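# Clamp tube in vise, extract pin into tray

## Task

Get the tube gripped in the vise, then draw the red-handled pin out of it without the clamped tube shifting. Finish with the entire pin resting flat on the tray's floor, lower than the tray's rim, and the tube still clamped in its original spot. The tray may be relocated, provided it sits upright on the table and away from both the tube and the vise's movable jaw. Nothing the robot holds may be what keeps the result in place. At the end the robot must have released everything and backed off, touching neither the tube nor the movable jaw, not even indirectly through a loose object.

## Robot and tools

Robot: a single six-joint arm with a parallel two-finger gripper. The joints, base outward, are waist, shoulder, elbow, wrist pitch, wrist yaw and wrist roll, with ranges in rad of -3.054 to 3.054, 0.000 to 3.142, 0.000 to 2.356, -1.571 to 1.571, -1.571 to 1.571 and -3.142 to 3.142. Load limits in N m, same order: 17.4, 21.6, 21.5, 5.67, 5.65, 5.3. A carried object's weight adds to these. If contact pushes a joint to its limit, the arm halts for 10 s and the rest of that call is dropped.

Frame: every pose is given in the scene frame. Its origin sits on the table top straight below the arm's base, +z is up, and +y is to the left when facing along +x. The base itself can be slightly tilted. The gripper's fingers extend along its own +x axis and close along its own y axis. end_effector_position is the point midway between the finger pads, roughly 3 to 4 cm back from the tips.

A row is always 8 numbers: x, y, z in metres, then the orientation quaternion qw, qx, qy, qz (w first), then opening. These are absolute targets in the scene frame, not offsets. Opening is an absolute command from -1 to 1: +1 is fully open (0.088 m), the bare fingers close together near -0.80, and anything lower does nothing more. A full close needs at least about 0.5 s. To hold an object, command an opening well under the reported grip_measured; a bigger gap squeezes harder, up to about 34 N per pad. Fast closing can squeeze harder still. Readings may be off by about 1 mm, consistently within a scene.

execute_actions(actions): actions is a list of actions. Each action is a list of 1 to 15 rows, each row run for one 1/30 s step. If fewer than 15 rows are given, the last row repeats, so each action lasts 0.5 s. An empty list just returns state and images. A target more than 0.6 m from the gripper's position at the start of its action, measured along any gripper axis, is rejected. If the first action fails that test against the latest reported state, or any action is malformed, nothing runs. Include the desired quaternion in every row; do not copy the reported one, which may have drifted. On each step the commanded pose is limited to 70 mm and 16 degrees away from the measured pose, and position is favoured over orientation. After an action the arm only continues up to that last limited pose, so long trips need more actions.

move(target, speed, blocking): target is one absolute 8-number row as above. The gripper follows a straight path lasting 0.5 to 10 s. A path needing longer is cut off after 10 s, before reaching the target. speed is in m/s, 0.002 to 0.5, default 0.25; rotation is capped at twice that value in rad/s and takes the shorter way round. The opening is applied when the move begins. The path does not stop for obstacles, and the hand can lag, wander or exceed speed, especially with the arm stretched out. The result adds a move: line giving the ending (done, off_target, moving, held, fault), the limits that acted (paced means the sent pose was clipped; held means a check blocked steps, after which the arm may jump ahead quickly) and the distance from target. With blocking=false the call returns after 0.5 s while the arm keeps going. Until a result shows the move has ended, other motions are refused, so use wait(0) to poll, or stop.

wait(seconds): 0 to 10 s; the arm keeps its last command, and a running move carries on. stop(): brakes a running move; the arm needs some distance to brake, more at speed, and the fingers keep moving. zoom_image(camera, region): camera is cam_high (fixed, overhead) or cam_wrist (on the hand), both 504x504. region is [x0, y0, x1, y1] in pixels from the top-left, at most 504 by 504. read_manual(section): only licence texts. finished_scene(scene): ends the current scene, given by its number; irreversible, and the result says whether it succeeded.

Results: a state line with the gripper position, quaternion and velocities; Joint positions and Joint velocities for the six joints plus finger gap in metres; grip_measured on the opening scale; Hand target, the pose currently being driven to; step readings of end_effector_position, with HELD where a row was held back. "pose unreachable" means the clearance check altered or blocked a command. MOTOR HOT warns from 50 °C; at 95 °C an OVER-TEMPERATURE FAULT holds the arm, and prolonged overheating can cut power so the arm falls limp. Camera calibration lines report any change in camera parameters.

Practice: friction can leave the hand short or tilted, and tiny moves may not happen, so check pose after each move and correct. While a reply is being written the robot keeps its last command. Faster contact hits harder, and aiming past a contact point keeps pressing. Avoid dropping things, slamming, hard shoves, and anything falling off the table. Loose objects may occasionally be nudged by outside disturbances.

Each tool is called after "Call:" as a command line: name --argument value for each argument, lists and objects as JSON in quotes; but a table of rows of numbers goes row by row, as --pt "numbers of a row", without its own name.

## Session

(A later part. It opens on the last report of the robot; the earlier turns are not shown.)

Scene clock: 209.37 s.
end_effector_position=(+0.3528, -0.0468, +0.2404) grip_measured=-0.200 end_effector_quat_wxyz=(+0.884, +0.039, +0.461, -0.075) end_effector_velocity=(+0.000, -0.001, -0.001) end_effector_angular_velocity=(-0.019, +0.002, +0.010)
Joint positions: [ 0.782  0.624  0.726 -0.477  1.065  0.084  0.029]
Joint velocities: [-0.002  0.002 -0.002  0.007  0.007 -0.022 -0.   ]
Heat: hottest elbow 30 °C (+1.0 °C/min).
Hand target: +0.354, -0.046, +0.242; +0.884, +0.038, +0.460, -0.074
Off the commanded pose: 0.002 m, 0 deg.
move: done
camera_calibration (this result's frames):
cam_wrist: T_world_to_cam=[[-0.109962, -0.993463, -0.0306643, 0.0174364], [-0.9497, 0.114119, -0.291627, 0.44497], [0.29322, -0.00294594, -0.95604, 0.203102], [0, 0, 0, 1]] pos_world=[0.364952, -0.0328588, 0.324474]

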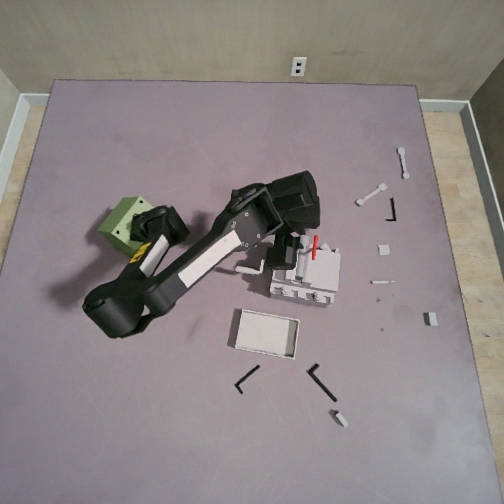

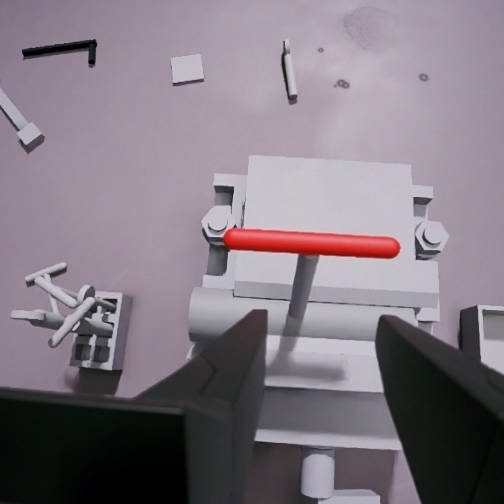

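Call:
move --target '[0.385,-0.0495,0.185,0.884,0.038,0.46,-0.074,-0.2]' --speed 0.05

Call:
move --target '[0.385,-0.0505,0.186,0.884,0.038,0.46,-0.074,-1]' --speed 0.04

Call:
move --target '[0.393,-0.052,0.215,0.884,0.038,0.46,-0.074,-1]' --speed 0.015

Scene clock: 215.67 s.
end_effector_position=(+0.3863, -0.0520, +0.1895) grip_measured=-0.200 end_effector_quat_wxyz=(+0.886, +0.043, +0.455, -0.078) end_effector_velocity=(-0.001, +0.001, -0.003) end_effector_angular_velocity=(-0.004, +0.003, +0.024)
Joint positions: [ 0.404  0.754  0.65  -0.116  0.702 -0.093  0.029]
Joint velocities: [-0.012  0.002 -0.007  0.007 -0.022 -0.022 -0.   ]
Heat: hottest elbow 30 °C (+1.0 °C/min).
Hand target: +0.385, -0.050, +0.185; +0.884, +0.038, +0.460, -0.074
Off the commanded pose: 0.005 m, 1 deg.
move: done
camera_calibration (this result's frames):
cam_wrist: T_world_to_cam=[[-0.11765, -0.992436, -0.0350706, 0.0181807], [-0.945259, 0.122742, -0.302359, 0.463275], [0.304376, -0.00242172, -0.952549, 0.139744], [0, 0, 0, 1]] pos_world=[0.397519, -0.0384816, 0.273825]

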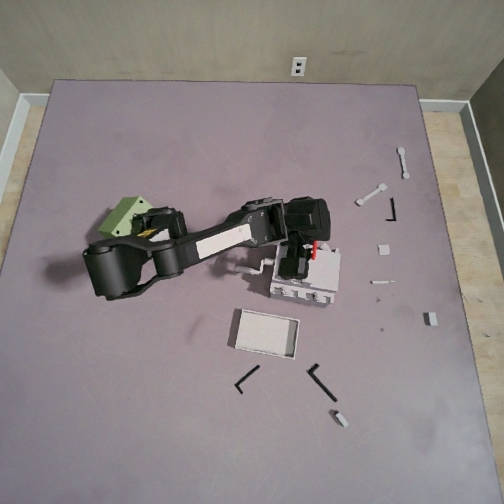

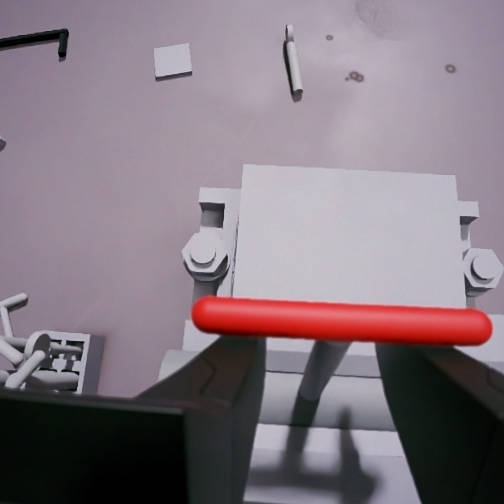

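Scene clock: 216.37 s.
end_effector_position=(+0.3861, -0.0521, +0.1893) grip_measured=-0.647 end_effector_quat_wxyz=(+0.886, +0.041, +0.456, -0.077) end_effector_velocity=(-0.004, +0.000, -0.004) end_effector_angular_velocity=(-0.008, +0.023, +0.003)
Joint positions: [ 0.403  0.754  0.65  -0.117  0.702 -0.096  0.007]
Joint velocities: [-0.002  0.002 -0.002 -0.022  0.007  0.007 -0.   ]
Heat: hottest elbow 30 °C (+1.0 °C/min).
Hand target: +0.385, -0.051, +0.186; +0.884, +0.038, +0.460, -0.074
Off the commanded pose: 0.004 m, 1 deg.
move: done
camera_calibration (this result's frames):
cam_wrist: T_world_to_cam=[[-0.115503, -0.992751, -0.0332297, 0.0168734], [-0.945925, 0.120141, -0.301316, 0.46299], [0.303124, -0.00337022, -0.952945, 0.140117], [0, 0, 0, 1]] pos_world=[0.39743, -0.0384008, 0.273591]

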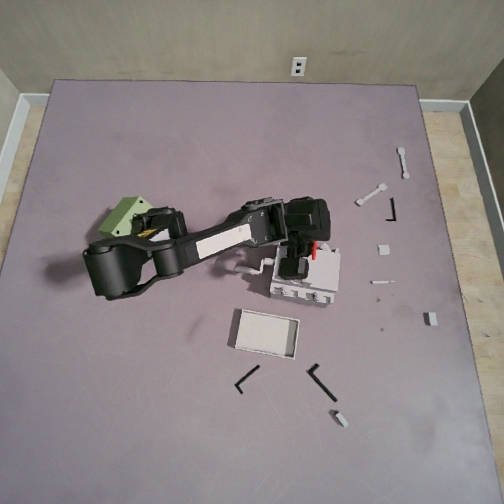

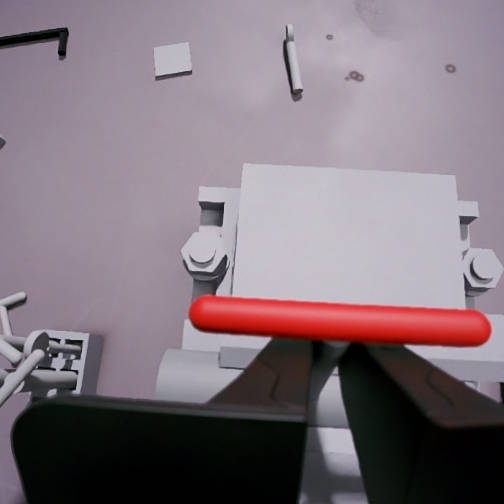

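Scene clock: 218.37 s.
end_effector_position=(+0.3870, -0.0518, +0.1972) grip_measured=-0.648 end_effector_quat_wxyz=(+0.874, +0.028, +0.478, -0.081) end_effector_velocity=(+0.001, +0.000, +0.002) end_effector_angular_velocity=(+0.004, -0.003, +0.010)
Joint positions: [ 0.456  0.781  0.724 -0.238  0.781 -0.057  0.007]
Joint velocities: [ 0.002 -0.002  0.007 -0.007 -0.007 -0.007 -0.   ]
Heat: hottest elbow 30 °C (+1.0 °C/min).
Hand target: +0.393, -0.053, +0.214; +0.884, +0.038, +0.460, -0.074
Off the commanded pose: 0.019 m, 3 deg.
move: off_target
camera_calibration (this result's frames):
cam_wrist: T_world_to_cam=[[-0.11249, -0.993644, -0.00429421, 0.0106169], [-0.960957, 0.109887, -0.253941, 0.46212], [0.252799, -0.0244393, -0.96721, 0.168532], [0, 0, 0, 1]] pos_world=[0.402668, -0.036113, 0.280403]

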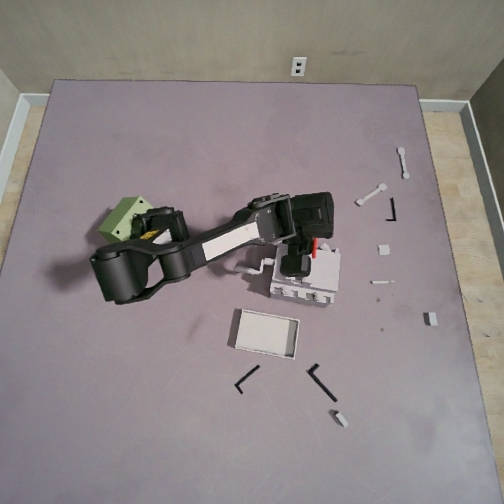

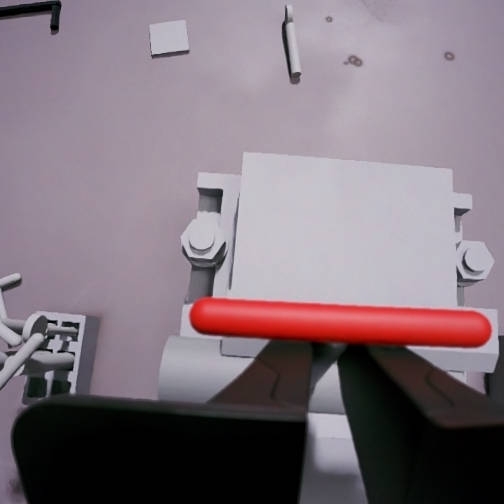

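Tighter pin, but moving.

Call:
move --target '[0.396,-0.054,0.235,0.884,0.038,0.46,-0.074,-1]' --speed 0.015

Scene clock: 224.93 s.
end_effector_position=(+0.3858, -0.0518, +0.2011) grip_measured=-0.645 end_effector_quat_wxyz=(+0.864, +0.020, +0.496, -0.085) end_effector_velocity=(-0.004, +0.004, -0.002) end_effector_angular_velocity=(-0.002, +0.025, +0.037)
Joint positions: [ 0.487  0.803  0.773 -0.33   0.828 -0.017  0.007]
Joint velocities: [ 0.007  0.002  0.002 -0.037 -0.007 -0.007 -0.   ]
Heat: hottest elbow 32 °C (+3.0 °C/min).
Hand target: +0.396, -0.056, +0.232; +0.884, +0.039, +0.460, -0.074
Off the commanded pose: 0.036 m, 5 deg.
move: off_target
camera_calibration (this result's frames):
cam_wrist: T_world_to_cam=[[-0.111217, -0.993689, 0.0146102, 0.00625849], [-0.970764, 0.105481, -0.215618, 0.457801], [0.212716, -0.0381634, -0.976368, 0.189165], [0, 0, 0, 1]] pos_world=[0.404875, -0.034851, 0.283314]

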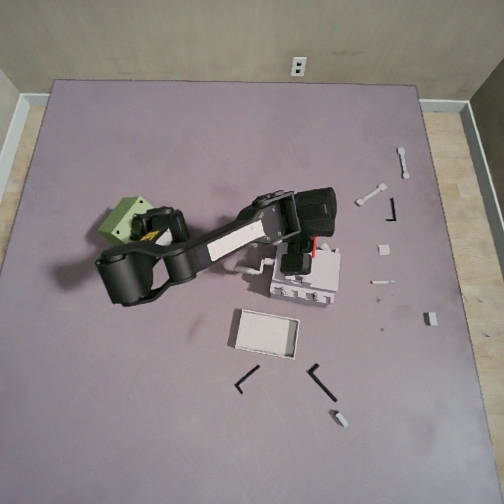

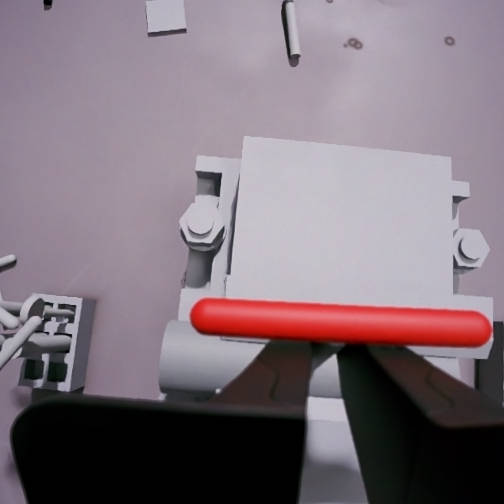

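Call:
execute_actions --actions '[[[0.392,-0.053,0.21,0.884,0.038,0.46,-0.074,-1]],[[0.39,-0.053,0.2,0.884,0.038,0.46,-0.074,-1]],[[0.395,-0.052,0.205,0.89,0.045,0.447,-0.07,-1]],[[0.399,-0.052,0.21,0.895,0.05,0.438,-0.068,-1]],[[0.402,-0.052,0.215,0.895,0.05,0.438,-0.068,-1]],[[0.404,-0.052,0.22,0.895,0.05,0.438,-0.068,-1]]]'

Scene clock: 235.67 s.
end_effector_position=(+0.3869, -0.0519, +0.1983) grip_measured=-0.649 end_effector_quat_wxyz=(+0.879, +0.025, +0.470, -0.072) end_effector_velocity=(-0.002, +0.002, -0.002) end_effector_angular_velocity=(-0.010, +0.011, +0.028)
Joint positions: [ 0.448  0.763  0.706 -0.211  0.757 -0.091  0.007]
Joint velocities: [-0.002  0.002 -0.002 -0.007 -0.007 -0.022 -0.   ]
Heat: hottest elbow 34 °C (+4.0 °C/min).
Hand target: +0.403, -0.053, +0.220; +0.895, +0.050, +0.438, -0.068
Off the commanded pose: 0.028 m, 5 deg.
Step readings (end_effector_position; steps 1 to 15: 1st action; 16 to 30: 2nd action; 31 to 45: 3rd action; 46 to 60: 4th action; 61 to 75: 5th action; 76 to 90: 6th action):
0: (+0.3840, -0.0510, +0.2015)
1: (+0.3835, -0.0501, +0.1999)
2: (+0.3834, -0.0501, +0.1995)
4: (+0.3830, -0.0502, +0.1990)
8: (+0.3829, -0.0502, +0.1986)
15: (+0.3828, -0.0504, +0.1984)
16: (+0.3831, -0.0501, +0.1976)
17: (+0.3832, -0.0504, +0.1970)
19: (+0.3837, -0.0507, +0.1968)
23: (+0.3844, -0.0510, +0.1963)
30: (+0.3843, -0.0510, +0.1961)
31: (+0.3847, -0.0513, +0.1966)
32: (+0.3847, -0.0513, +0.1965)
34: (+0.3850, -0.0512, +0.1966)
38: (+0.3851, -0.0513, +0.1966)
45: (+0.3851, -0.0513, +0.1965)
46: (+0.3852, -0.0515, +0.1967)
47: (+0.3854, -0.0515, +0.1968)
49: (+0.3855, -0.0516, +0.1969)
53: (+0.3855, -0.0516, +0.1969)
60: (+0.3857, -0.0516, +0.1970)
61: (+0.3857, -0.0516, +0.1971)
62: (+0.3856, -0.0517, +0.1971)
64: (+0.3858, -0.0518, +0.1974)
68: (+0.3858, -0.0518, +0.1975)
75: (+0.3859, -0.0519, +0.1976)
76: (+0.3862, -0.0521, +0.1980)
77: (+0.3865, -0.0520, +0.1982)
79: (+0.3867, -0.0520, +0.1982)
83: (+0.3869, -0.0519, +0.1982)
90: end_effector_position above
camera_calibration (this result's frames):
cam_wrist: T_world_to_cam=[[-0.0933809, -0.995595, -0.00834984, 0.00386099], [-0.957683, 0.0921119, -0.272686, 0.4638], [0.272255, -0.0174672, -0.962067, 0.161425], [0, 0, 0, 1]] pos_world=[0.400585, -0.0360579, 0.281806]

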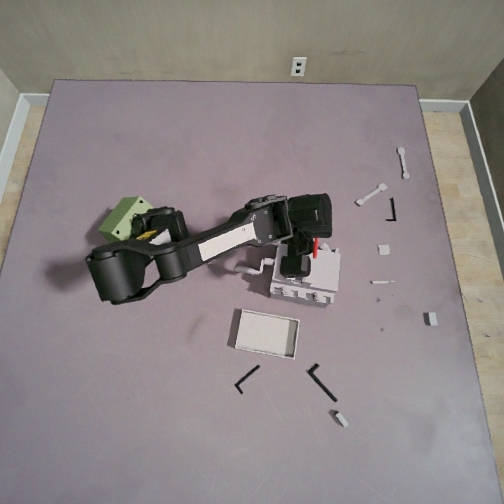

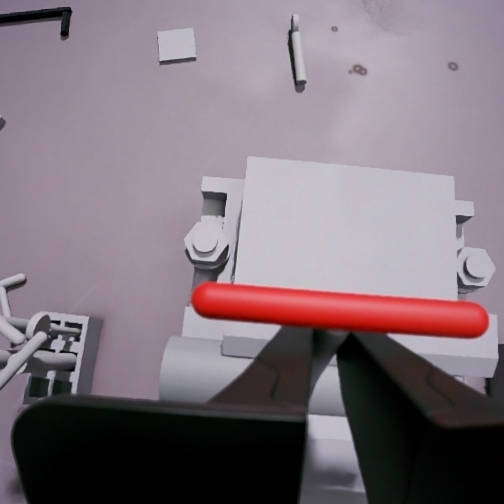

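Call:
execute_actions --actions '[[[0.39,-0.052,0.203,0.884,0.038,0.46,-0.074,-1]],[[0.385,-0.052,0.196,0.884,0.038,0.46,-0.074,-0.1]]]'

Call:
move --target '[0.355,-0.047,0.245,0.884,0.038,0.46,-0.074,-0.1]' --speed 0.1

Call:
move --target '[0.416,-0.055,0.255,0.498,-0.408,0.5775,0.502,0.1]'

Scene clock: 245.03 s.
end_effector_position=(+0.3865, -0.0497, +0.1960) grip_measured=-0.107 end_effector_quat_wxyz=(+0.884, +0.039, +0.461, -0.070) end_effector_velocity=(-0.005, +0.002, -0.004) end_effector_angular_velocity=(-0.005, +0.021, +0.024)
Joint positions: [ 0.437  0.753  0.681 -0.172  0.727 -0.085  0.034]
Joint velocities: [-0.002 -0.002 -0.007 -0.022 -0.007 -0.007  0.003]
Heat: hottest elbow 36 °C (+6.1 °C/min).
Hand target: +0.385, -0.052, +0.196; +0.884, +0.038, +0.460, -0.074
Off the commanded pose: 0.003 m, 0 deg.
Step readings (end_effector_position; steps 1 to 15: 1st action; 16 to 30: 2nd action):
0: (+0.3870, -0.0518, +0.1985)
1: (+0.3866, -0.0516, +0.1980)
2: (+0.3864, -0.0515, +0.1977)
4: (+0.3861, -0.0514, +0.1974)
8: (+0.3859, -0.0513, +0.1971)
15: (+0.3860, -0.0513, +0.1972)
16: (+0.3853, -0.0510, +0.1963)
17: (+0.3850, -0.0511, +0.1961)
19: (+0.3866, -0.0508, +0.1968)
23: (+0.3866, -0.0494, +0.1960)
30: end_effector_position above
camera_calibration (this result's frames):
cam_wrist: T_world_to_cam=[[-0.102126, -0.994167, -0.0346678, 0.0145742], [-0.950871, 0.107798, -0.290215, 0.464217], [0.292259, 0.00332628, -0.956333, 0.151568], [0, 0, 0, 1]] pos_world=[0.398602, -0.0360567, 0.280178]

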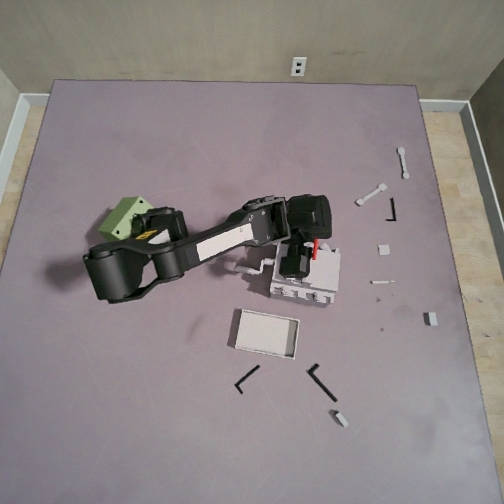

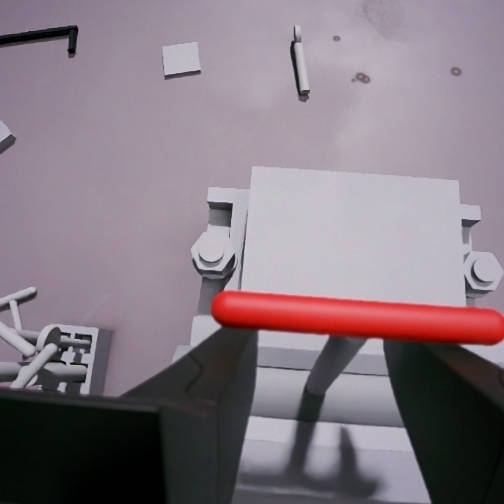

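Scene clock: 246.10 s.
end_effector_position=(+0.3538, -0.0460, +0.2426) grip_measured=-0.100 end_effector_quat_wxyz=(+0.883, +0.034, +0.462, -0.073) end_effector_velocity=(-0.005, +0.001, -0.002) end_effector_angular_velocity=(-0.015, +0.021, +0.031)
Joint positions: [ 0.797  0.633  0.739 -0.493  1.08   0.087  0.034]
Joint velocities: [ 0.012 -0.002  0.002 -0.051  0.007  0.007  0.   ]
Heat: hottest elbow 36 °C (+6.1 °C/min).
Hand target: +0.355, -0.047, +0.245; +0.884, +0.037, +0.460, -0.074
Off the commanded pose: 0.003 m, 1 deg.
move: done
camera_calibration (this result's frames):
cam_wrist: T_world_to_cam=[[-0.10179, -0.994516, -0.0240134, 0.0137811], [-0.951251, 0.10437, -0.290222, 0.446239], [0.291137, -0.00669907, -0.956658, 0.205696], [0, 0, 0, 1]] pos_world=[0.366002, -0.0314902, 0.32662]

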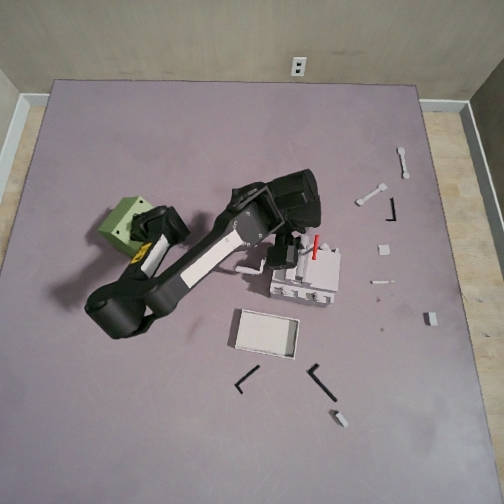

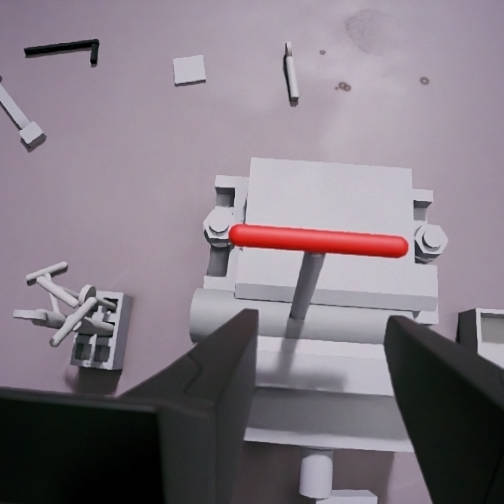

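Scene clock: 249.97 s.
end_effector_position=(+0.4141, -0.0563, +0.2568) grip_measured=+0.100 end_effector_quat_wxyz=(+0.528, -0.414, +0.555, +0.492) end_effector_velocity=(-0.002, +0.001, +0.001) end_effector_angular_velocity=(+0.009, +0.006, +0.027)
Joint positions: [ 0.448  1.348  1.797 -1.571  0.544 -1.077  0.044]
Joint velocities: [ 0.002 -0.002 -0.002 -0.007 -0.007 -0.022  0.   ]
Heat: hottest elbow 36 °C (+6.0 °C/min).
Hand target: +0.416, -0.055, +0.255; +0.523, -0.416, +0.556, +0.494
Off the commanded pose: 0.003 m, 5 deg.
joint sent to its limit — the command would take joint 4 (wrist pitch) past its lower limit, so that joint was sent only as far as its limit.
move: off_target
camera_calibration (this result's frames):
cam_wrist: T_world_to_cam=[[0.976464, -0.138284, -0.165513, -0.351874], [-0.0917973, -0.960897, 0.261248, -0.0487151], [-0.195168, -0.239905, -0.950976, 0.388427], [0, 0, 0, 1]] pos_world=[0.414929, -0.0022831, 0.323872]

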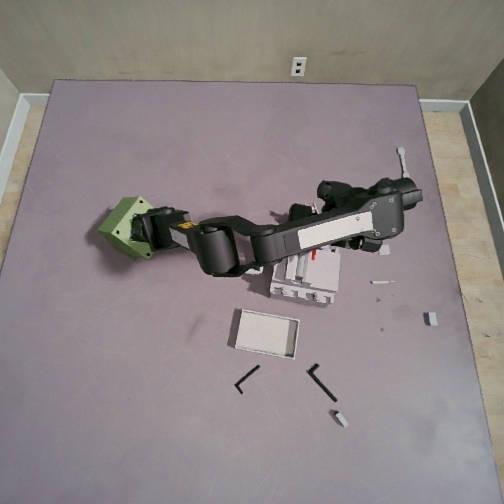

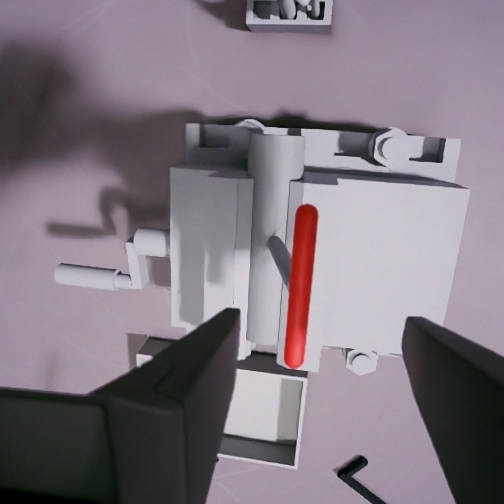

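Call:
move --target '[0.403,-0.048,0.199,0.498,-0.408,0.5775,0.502,0.1]' --speed 0.05

Scene clock: 256.23 s.
end_effector_position=(+0.4050, -0.0506, +0.2049) grip_measured=+0.100 end_effector_quat_wxyz=(+0.507, -0.409, +0.574, +0.496) end_effector_velocity=(-0.004, -0.002, -0.002) end_effector_angular_velocity=(+0.001, +0.015, +0.019)
Joint positions: [ 0.339  1.351  1.606 -1.387  0.509 -1.153  0.044]
Joint velocities: [-0.012 -0.002 -0.007 -0.007 -0.007 -0.022 -0.   ]
Heat: hottest elbow 35 °C (+5.1 °C/min).
Hand target: +0.403, -0.048, +0.199; +0.498, -0.408, +0.578, +0.502
Off the commanded pose: 0.007 m, 1 deg.
move: done
camera_calibration (this result's frames):
cam_wrist: T_world_to_cam=[[0.966816, -0.141165, -0.212929, -0.337363], [-0.0750289, -0.953612, 0.291539, -0.0431819], [-0.244207, -0.265889, -0.932559, 0.353461], [0, 0, 0, 1]] pos_world=[0.409246, 0.00517873, 0.270378]

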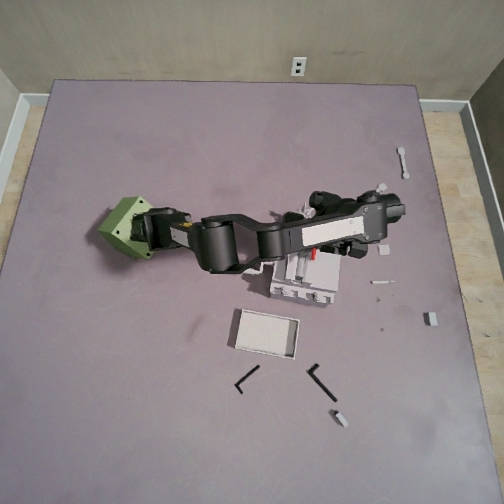

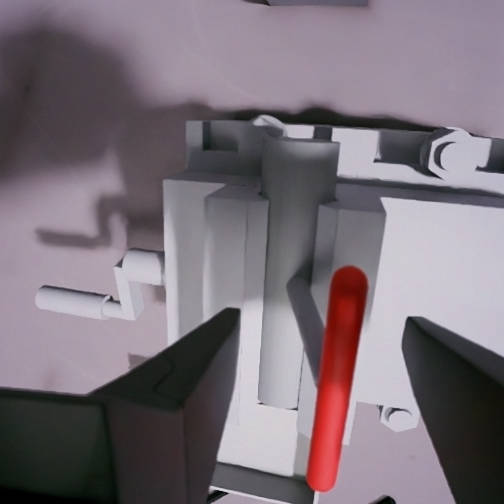

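Call:
move --target '[0.404,-0.049,0.202,0.498,-0.408,0.5775,0.502,-1]' --speed 0.05

Call:
move --target '[0.411,-0.051,0.228,0.498,-0.408,0.5775,0.502,-1]' --speed 0.01

Scene clock: 260.47 s.
end_effector_position=(+0.4033, -0.0501, +0.2049) grip_measured=-0.646 end_effector_quat_wxyz=(+0.504, -0.407, +0.575, +0.500) end_effector_velocity=(-0.005, -0.003, +0.001) end_effector_angular_velocity=(-0.010, +0.017, +0.018)
Joint positions: [ 0.339  1.353  1.606 -1.395  0.504 -1.154  0.007]
Joint velocities: [-0.002 -0.002 -0.002 -0.022  0.007 -0.007 -0.   ]
Heat: hottest elbow 34 °C (+4.0 °C/min).
Hand target: +0.404, -0.049, +0.202; +0.498, -0.408, +0.577, +0.502
Off the commanded pose: 0.003 m, 1 deg.
move: done
camera_calibration (this result's frames):
cam_wrist: T_world_to_cam=[[0.965499, -0.13573, -0.222237, -0.332943], [-0.0677835, -0.954994, 0.288775, -0.0451994], [-0.25143, -0.263748, -0.931246, 0.355903], [0, 0, 0, 1]] pos_world=[0.407877, 0.00551328, 0.270494]

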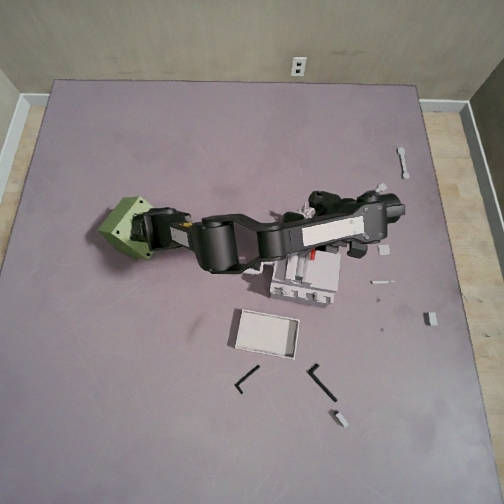

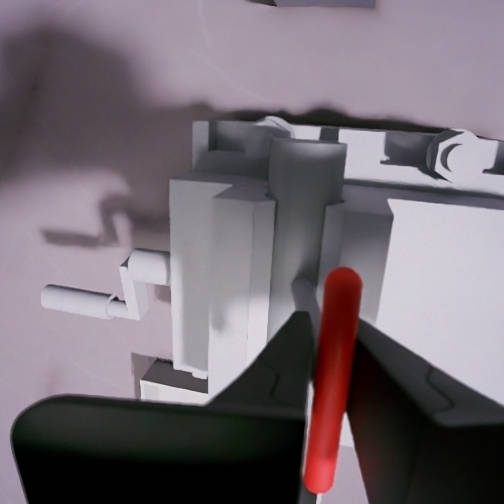

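Scene clock: 263.13 s.
end_effector_position=(+0.4072, -0.0492, +0.2116) grip_measured=-0.658 end_effector_quat_wxyz=(+0.482, -0.404, +0.591, +0.505) end_effector_velocity=(-0.003, -0.002, +0.001) end_effector_angular_velocity=(-0.002, +0.019, -0.004)
Joint positions: [ 0.363  1.42   1.709 -1.508  0.525 -1.1    0.007]
Joint velocities: [-0.007  0.002  0.007 -0.022 -0.007  0.007 -0.   ]
Heat: hottest elbow 34 °C (+5.1 °C/min).
Hand target: +0.411, -0.051, +0.228; +0.498, -0.408, +0.577, +0.502
Off the commanded pose: 0.017 m, 3 deg.
move: off_target
camera_calibration (this result's frames):
cam_wrist: T_world_to_cam=[[0.954655, -0.1326, -0.266554, -0.321181], [-0.0435658, -0.947918, 0.315521, -0.0612266], [-0.294509, -0.289601, -0.910711, 0.375292], [0, 0, 0, 1]] pos_world=[0.414477, 0.00805867, 0.275489]

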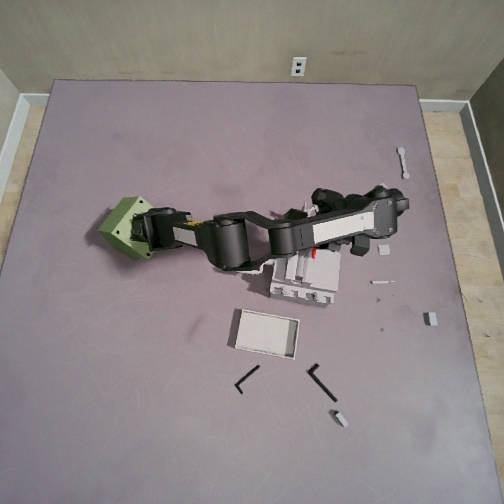

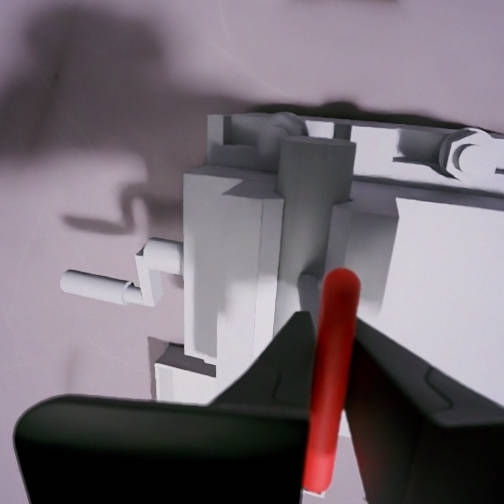

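Call:
execute_actions --actions '[[[0.411,-0.051,0.232,0.507,-0.409,0.574,0.496,-1]],[[0.412,-0.051,0.236,0.507,-0.409,0.574,0.496,-1]],[[0.413,-0.051,0.24,0.515,-0.412,0.567,0.494,-1]],[[0.414,-0.051,0.244,0.515,-0.412,0.567,0.494,-1]]]'

Scene clock: 269.27 s.
end_effector_position=(+0.4077, -0.0493, +0.2192) grip_measured=-0.663 end_effector_quat_wxyz=(+0.481, -0.410, +0.591, +0.501) end_effector_velocity=(-0.005, -0.001, +0.002) end_effector_angular_velocity=(+0.004, +0.027, +0.025)
Joint positions: [ 0.39   1.418  1.729 -1.537  0.548 -1.075  0.007]
Joint velocities: [ 0.002  0.002  0.007 -0.037 -0.007 -0.007 -0.   ]
Heat: hottest elbow 35 °C (+5.1 °C/min).
Hand target: +0.413, -0.052, +0.243; +0.515, -0.411, +0.567, +0.494
Off the commanded pose: 0.026 m, 5 deg.
Step readings (end_effector_position; steps 1 to 15: 1st action; 16 to 30: 2nd action; 31 to 45: 3rd action; 46 to 60: 4th action):
0: (+0.4067, -0.0495, +0.2121)
1: (+0.4067, -0.0493, +0.2122)
2: (+0.4068, -0.0493, +0.2124)
4: (+0.4068, -0.0493, +0.2125)
8: (+0.4069, -0.0493, +0.2125)
15: (+0.4068, -0.0491, +0.2127)
16: (+0.4069, -0.0491, +0.2128)
17: (+0.4069, -0.0490, +0.2132)
19: (+0.4069, -0.0491, +0.2135)
23: (+0.4070, -0.0491, +0.2142)
30: (+0.4071, -0.0491, +0.2153)
31: (+0.4071, -0.0491, +0.2154)
32: (+0.4071, -0.0490, +0.2157)
34: (+0.4072, -0.0490, +0.2158)
38: (+0.4072, -0.0490, +0.2160)
45: (+0.4072, -0.0491, +0.2163)
46: (+0.4073, -0.0491, +0.2166)
47: (+0.4074, -0.0492, +0.2169)
49: (+0.4075, -0.0493, +0.2174)
53: (+0.4076, -0.0493, +0.2182)
60: end_effector_position above
camera_calibration (this result's frames):
cam_wrist: T_world_to_cam=[[0.957777, -0.13158, -0.255634, -0.32319], [-0.0429238, -0.944606, 0.325387, -0.0659574], [-0.284288, -0.300675, -0.91037, 0.377572], [0, 0, 0, 1]] pos_world=[0.414053, 0.00869738, 0.282573]

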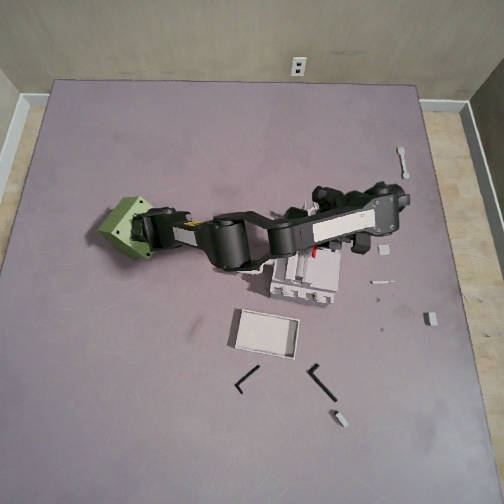

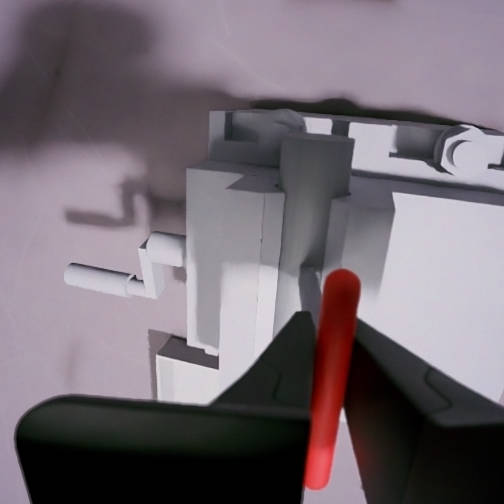

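Call:
execute_actions --actions '[[[0.415,-0.051,0.248,0.515,-0.412,0.567,0.494,-1]],[[0.416,-0.051,0.252,0.515,-0.412,0.567,0.494,-1]],[[0.417,-0.051,0.256,0.52,-0.415,0.56,0.494,-1]]]'

Scene clock: 275.00 s.
end_effector_position=(+0.4085, -0.0512, +0.2422) grip_measured=-0.662 end_effector_quat_wxyz=(+0.501, -0.413, +0.573, +0.499) end_effector_velocity=(-0.002, +0.002, -0.000) end_effector_angular_velocity=(+0.005, +0.011, +0.001)
Joint positions: [ 0.438  1.382  1.769 -1.58   0.553 -1.058  0.007]
Joint velocities: [ 0.002  0.002 -0.002 -0.007 -0.007  0.007 -0.   ]
Heat: hottest shoulder 35 °C (+5.0 °C/min).
Hand target: +0.416, -0.051, +0.255; +0.526, -0.416, +0.555, +0.492
Off the commanded pose: 0.016 m, 3 deg.
joint sent to its limit — the command would take joint 4 (wrist pitch) past its lower limit, so that joint was sent only as far as its limit.
Step readings (end_effector_position; steps 1 to 15: 1st action; 16 to 30: 2nd action; 31 to 45: 3rd action):
0: (+0.4077, -0.0490, +0.2208)
1: (+0.4081, -0.0493, +0.2216)
2: (+0.4082, -0.0496, +0.2222)
4: (+0.4084, -0.0497, +0.2230)
8: (+0.4085, -0.0496, +0.2252)
15: (+0.4086, -0.0494, +0.2288)
16: (+0.4086, -0.0495, +0.2296)
17: (+0.4086, -0.0495, +0.2303)
19: (+0.4086, -0.0496, +0.2317)
23: (+0.4084, -0.0499, +0.2337)
30: (+0.4082, -0.0502, +0.2360)
31: (+0.4083, -0.0505, +0.2372)
32: (+0.4083, -0.0507, +0.2384)
34: (+0.4085, -0.0510, +0.2407)
38: (+0.4085, -0.0514, +0.2421)
45: end_effector_position above
camera_calibration (this result's frames):
cam_wrist: T_world_to_cam=[[0.968019, -0.127501, -0.216064, -0.331938], [-0.0595277, -0.953365, 0.295891, -0.0617448], [-0.243714, -0.273566, -0.930465, 0.387766], [0, 0, 0, 1]] pos_world=[0.41215, 0.00489195, 0.307353]

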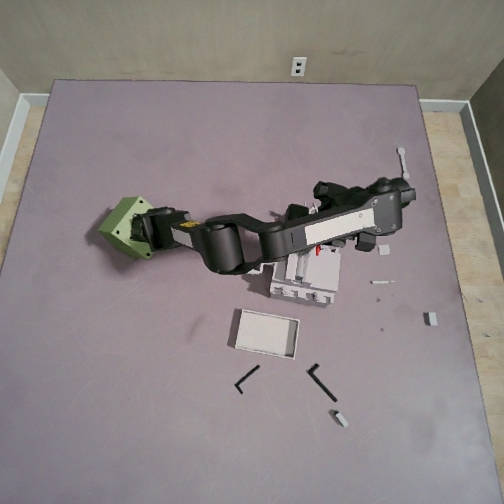

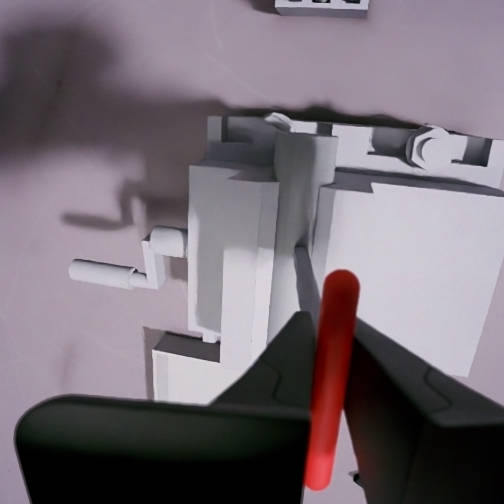

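Call:
move --target '[0.415,-0.053,0.275,0.54,-0.457,0.54,0.457,-1]' --speed 0.02

Call:
move --target '[0.31,-0.228,0.23,0.676,-0.624,0.333,0.207,-1]' --speed 0.2

Call:
move --target '[0.294,-0.226,0.12,0.676,-0.624,0.333,0.207,-1]' --speed 0.1

Call:
zoom_image --camera "cam_high" --region '[190, 220, 370, 400]'

Scene clock: 290.47 s.
end_effector_position=(+0.4171, -0.0518, +0.2733) grip_measured=-0.665 end_effector_quat_wxyz=(+0.540, -0.457, +0.539, +0.457) end_effector_velocity=(+0.001, -0.000, +0.002) end_effector_angular_velocity=(+0.002, -0.014, +0.005)
Joint positions: [ 0.578  1.32   1.776 -1.572  0.692 -0.995  0.006]
Joint velocities: [ 0.007 -0.007 -0.002  0.007  0.007 -0.007 -0.   ]
Heat: hottest shoulder 35 °C (+1.0 °C/min).
Hand target: +0.415, -0.053, +0.275; +0.542, -0.457, +0.538, +0.456
Off the commanded pose: 0.003 m, 0 deg.
joint sent to its limit — the command would take joint 4 (wrist pitch) past its lower limit, so that joint was sent only as far as its limit.
move: done
camera_calibration (this result's frames):
cam_wrist: T_world_to_cam=[[0.989259, -0.134113, -0.0581466, -0.385993], [-0.110208, -0.945618, 0.30604, -0.0521948], [-0.0960285, -0.296344, -0.950241, 0.361327], [0, 0, 0, 1]] pos_world=[0.410792, 0.00595404, 0.336877]

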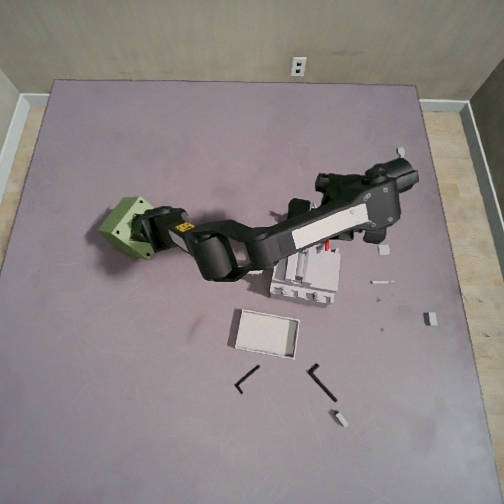

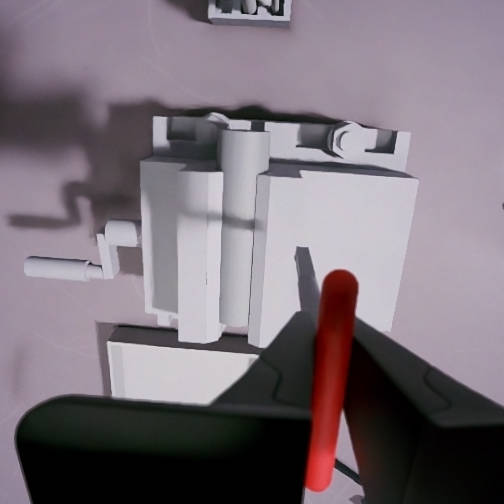

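Scene clock: 293.00 s.
end_effector_position=(+0.3120, -0.2267, +0.2342) grip_measured=-0.664 end_effector_quat_wxyz=(+0.674, -0.627, +0.331, +0.207) end_effector_velocity=(-0.001, +0.004, -0.002) end_effector_angular_velocity=(+0.032, -0.014, +0.006)
Joint positions: [-1.367  0.568  0.646 -0.081 -1.082 -1.807  0.006]
Joint velocities: [-0.007  0.002 -0.017  0.022 -0.037  0.022 -0.   ]
Heat: hottest shoulder 35 °C (+1.0 °C/min).
Hand target: +0.309, -0.228, +0.231; +0.678, -0.622, +0.333, +0.207
Off the commanded pose: 0.005 m, 1 deg.
move: done
camera_calibration (this result's frames):
cam_wrist: T_world_to_cam=[[0.738948, -0.105124, 0.665511, -0.392483], [-0.358245, -0.897858, 0.255951, -0.117294], [0.570628, -0.42755, -0.701131, -0.0338814], [0, 0, 0, 1]] pos_world=[0.267339, -0.161059, 0.267468]

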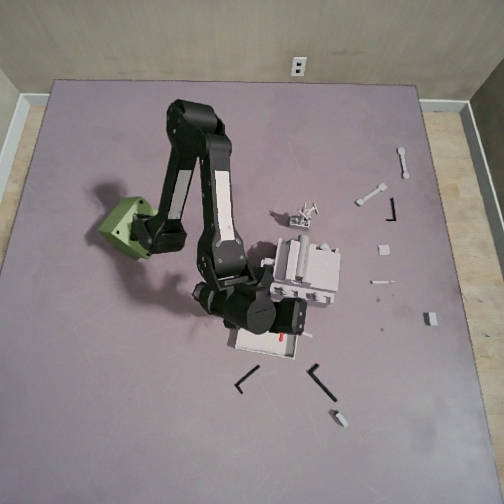

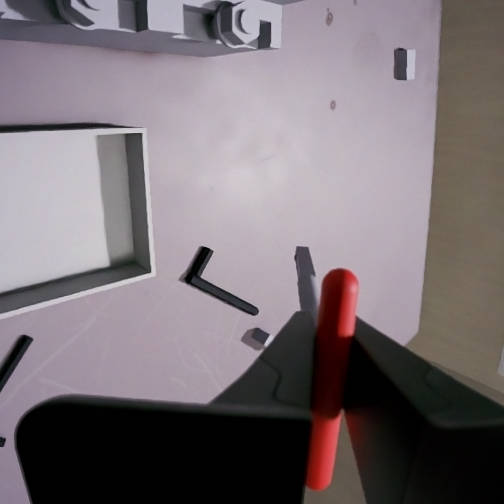

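Scene clock: 294.57 s.
end_effector_position=(+0.2957, -0.2278, +0.1239) grip_measured=-0.664 end_effector_quat_wxyz=(+0.672, -0.629, +0.331, +0.206) end_effector_velocity=(-0.003, +0.003, -0.005) end_effector_angular_velocity=(+0.014, +0.007, +0.005)
Joint positions: [-1.073  0.892  0.365  0.53  -0.784 -1.807  0.006]
Joint velocities: [ 0.002  0.012 -0.012  0.007 -0.007 -0.007 -0.   ]
Heat: hottest shoulder 35 °C (+1.0 °C/min).
Hand target: +0.294, -0.226, +0.120; +0.676, -0.624, +0.333, +0.207
Off the commanded pose: 0.005 m, 1 deg.
move: done
camera_calibration (this result's frames):
cam_wrist: T_world_to_cam=[[0.738164, -0.101271, 0.666977, -0.306312], [-0.358667, -0.896275, 0.260861, -0.0960276], [0.571377, -0.431781, -0.697921, -0.10397], [0, 0, 0, 1]] pos_world=[0.251073, -0.16198, 0.15679]

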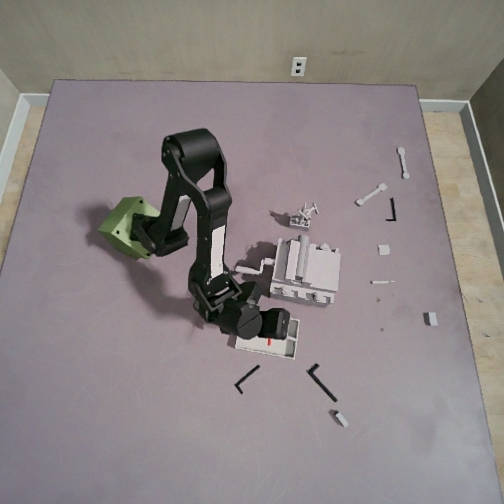

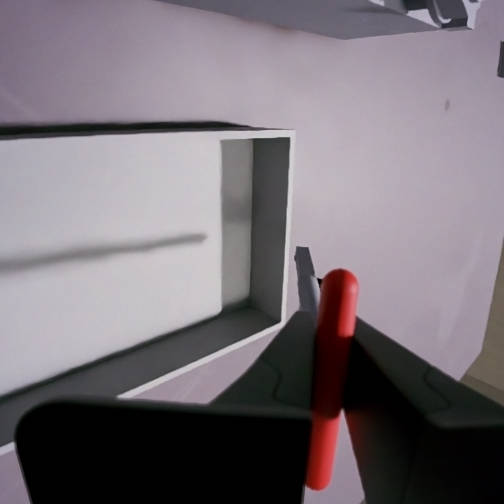

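Region (190, 220, 370, 400) of cam_high's 504x504 image, scaled by 2.800, with more detail than that image has.

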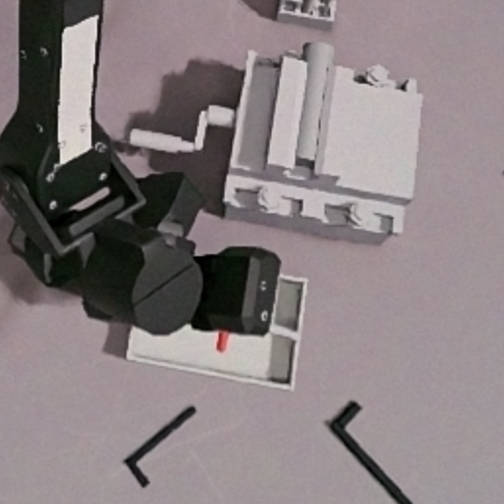

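Call:
move --target '[0.28,-0.222,0.084,0.676,-0.624,0.333,0.207,-1]' --speed 0.03

Call:
move --target '[0.28,-0.222,0.084,0.676,-0.624,0.333,0.207,-0.3]' --speed 0.03

Scene clock: 302.93 s.
end_effector_position=(+0.2828, -0.2244, +0.0888) grip_measured=-0.664 end_effector_quat_wxyz=(+0.672, -0.631, +0.329, +0.204) end_effector_velocity=(-0.001, +0.002, -0.003) end_effector_angular_velocity=(+0.013, -0.003, +0.001)
Joint positions: [-1.039  1.096  0.288  0.818 -0.751 -1.806  0.006]
Joint velocities: [ 0.002  0.017 -0.007  0.022 -0.007  0.007 -0.   ]
Heat: hottest shoulder 33 °C (-3.0 °C/min).
Hand target: +0.280, -0.222, +0.084; +0.676, -0.624, +0.333, +0.207
Off the commanded pose: 0.006 m, 1 deg.
move: done
camera_calibration (this result's frames):
cam_wrist: T_world_to_cam=[[0.73538, -0.0971947, 0.670648, -0.271605], [-0.357878, -0.896097, 0.262553, -0.0887317], [0.575447, -0.433086, -0.693756, -0.121469], [0, 0, 0, 1]] pos_world=[0.237877, -0.158518, 0.121178]

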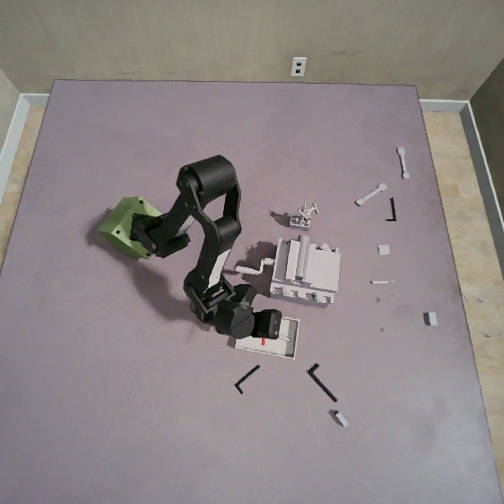

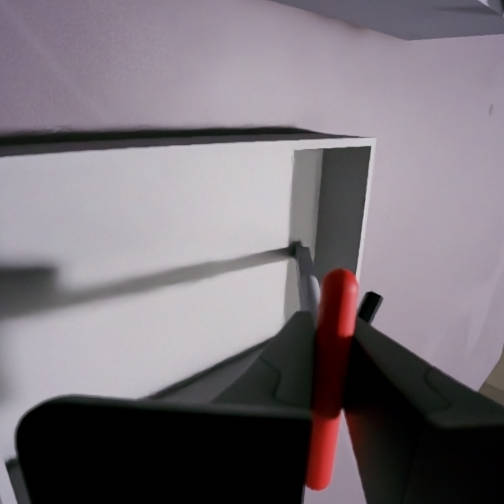

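Scene clock: 303.63 s.
end_effector_position=(+0.2821, -0.2240, +0.0874) grip_measured=-0.301 end_effector_quat_wxyz=(+0.673, -0.630, +0.330, +0.205) end_effector_velocity=(-0.000, +0.003, -0.001) end_effector_angular_velocity=(+0.006, +0.002, +0.009)
Joint positions: [-1.038  1.101  0.287  0.82  -0.75  -1.805  0.024]
Joint velocities: [ 0.002 -0.002 -0.002 -0.007 -0.007 -0.007  0.   ]
Heat: hottest shoulder 33 °C (-3.0 °C/min).
Hand target: +0.280, -0.222, +0.084; +0.676, -0.624, +0.333, +0.207
Off the commanded pose: 0.004 m, 1 deg.
move: done
camera_calibration (this result's frames):
cam_wrist: T_world_to_cam=[[0.736797, -0.101155, 0.668504, -0.271228], [-0.359332, -0.896131, 0.260443, -0.0877168], [0.572721, -0.432108, -0.696615, -0.120542], [0, 0, 0, 1]] pos_world=[0.237358, -0.158129, 0.12019]

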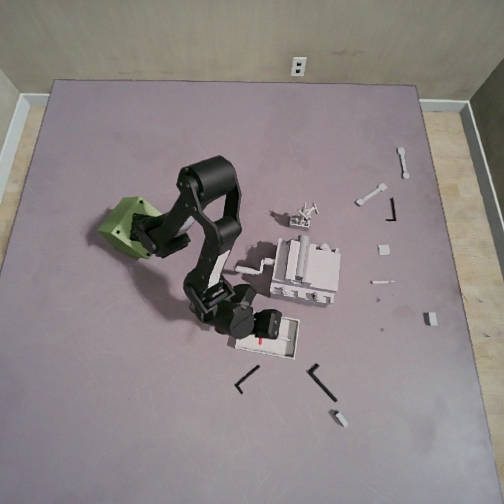

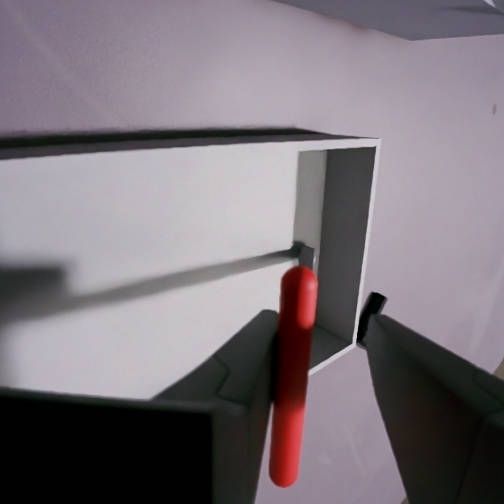

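Call:
move --target '[0.278,-0.222,0.082,0.676,-0.624,0.333,0.207,0.5]' --speed 0.03

Call:
move --target '[0.268,-0.221,0.084,0.615,-0.537,0.46,0.348,0.5]' --speed 0.08

Scene clock: 310.17 s.
end_effector_position=(+0.2807, -0.2236, +0.0851) grip_measured=+0.499 end_effector_quat_wxyz=(+0.673, -0.630, +0.330, +0.205) end_effector_velocity=(-0.000, +0.001, +0.000) end_effector_angular_velocity=(-0.014, -0.000, +0.020)
Joint positions: [-1.038  1.117  0.281  0.841 -0.749 -1.805  0.063]
Joint velocities: [-0.002  0.002 -0.002  0.007 -0.007 -0.022  0.   ]
Heat: hottest shoulder 32 °C (-4.1 °C/min).
Hand target: +0.278, -0.222, +0.082; +0.676, -0.624, +0.333, +0.207
Off the commanded pose: 0.004 m, 1 deg.
move: done
camera_calibration (this result's frames):
cam_wrist: T_world_to_cam=[[0.736931, -0.101444, 0.668313, -0.26864], [-0.359401, -0.896152, 0.260274, -0.0872309], [0.572507, -0.431996, -0.696861, -0.121118], [0, 0, 0, 1]] pos_world=[0.235959, -0.157747, 0.117837]

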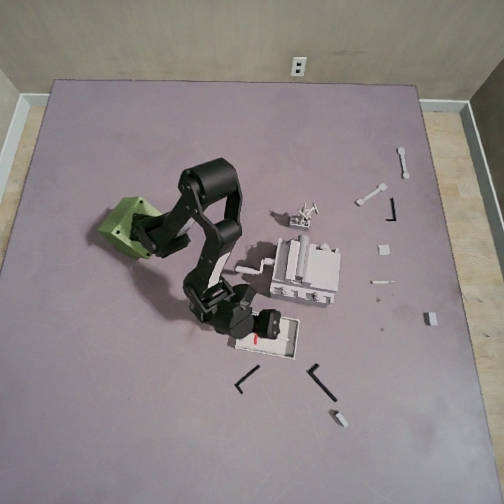

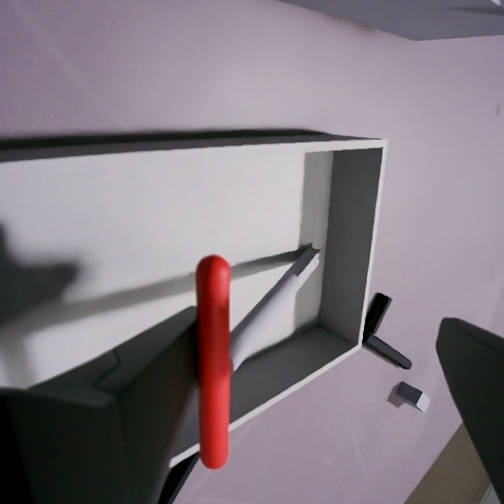

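Scene clock: 313.23 s.
end_effector_position=(+0.2653, -0.2200, +0.0826) grip_measured=+0.500 end_effector_quat_wxyz=(+0.617, -0.534, +0.462, +0.348) end_effector_velocity=(-0.006, +0.006, -0.002) end_effector_angular_velocity=(+0.017, +0.036, +0.019)
Joint positions: [-0.969  0.957  0.574 -0.121 -0.518 -2.079  0.064]
Joint velocities: [ 0.002 -0.002  0.002 -0.051  0.007 -0.037 -0.   ]
Heat: hottest shoulder 32 °C (-3.0 °C/min).
Hand target: +0.268, -0.221, +0.084; +0.615, -0.537, +0.461, +0.348
Off the commanded pose: 0.003 m, 1 deg.
move: done
camera_calibration (this result's frames):
cam_wrist: T_world_to_cam=[[0.945961, -0.16216, 0.280824, -0.292069], [-0.247781, -0.9201, 0.303348, -0.127289], [0.209195, -0.356539, -0.910559, 0.0181949], [0, 0, 0, 1]] pos_world=[0.24094, -0.157993, 0.1372]

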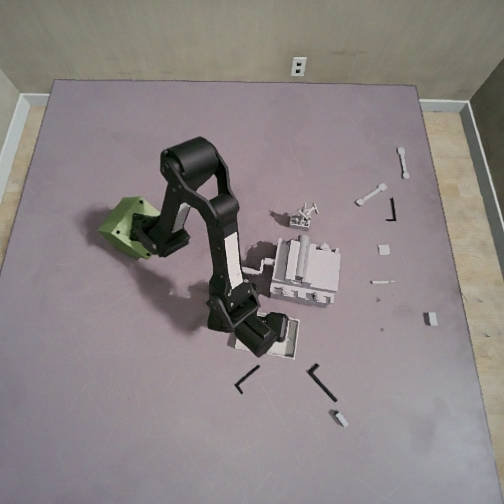

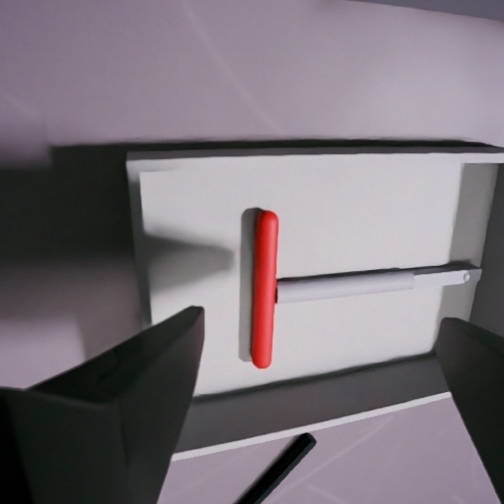

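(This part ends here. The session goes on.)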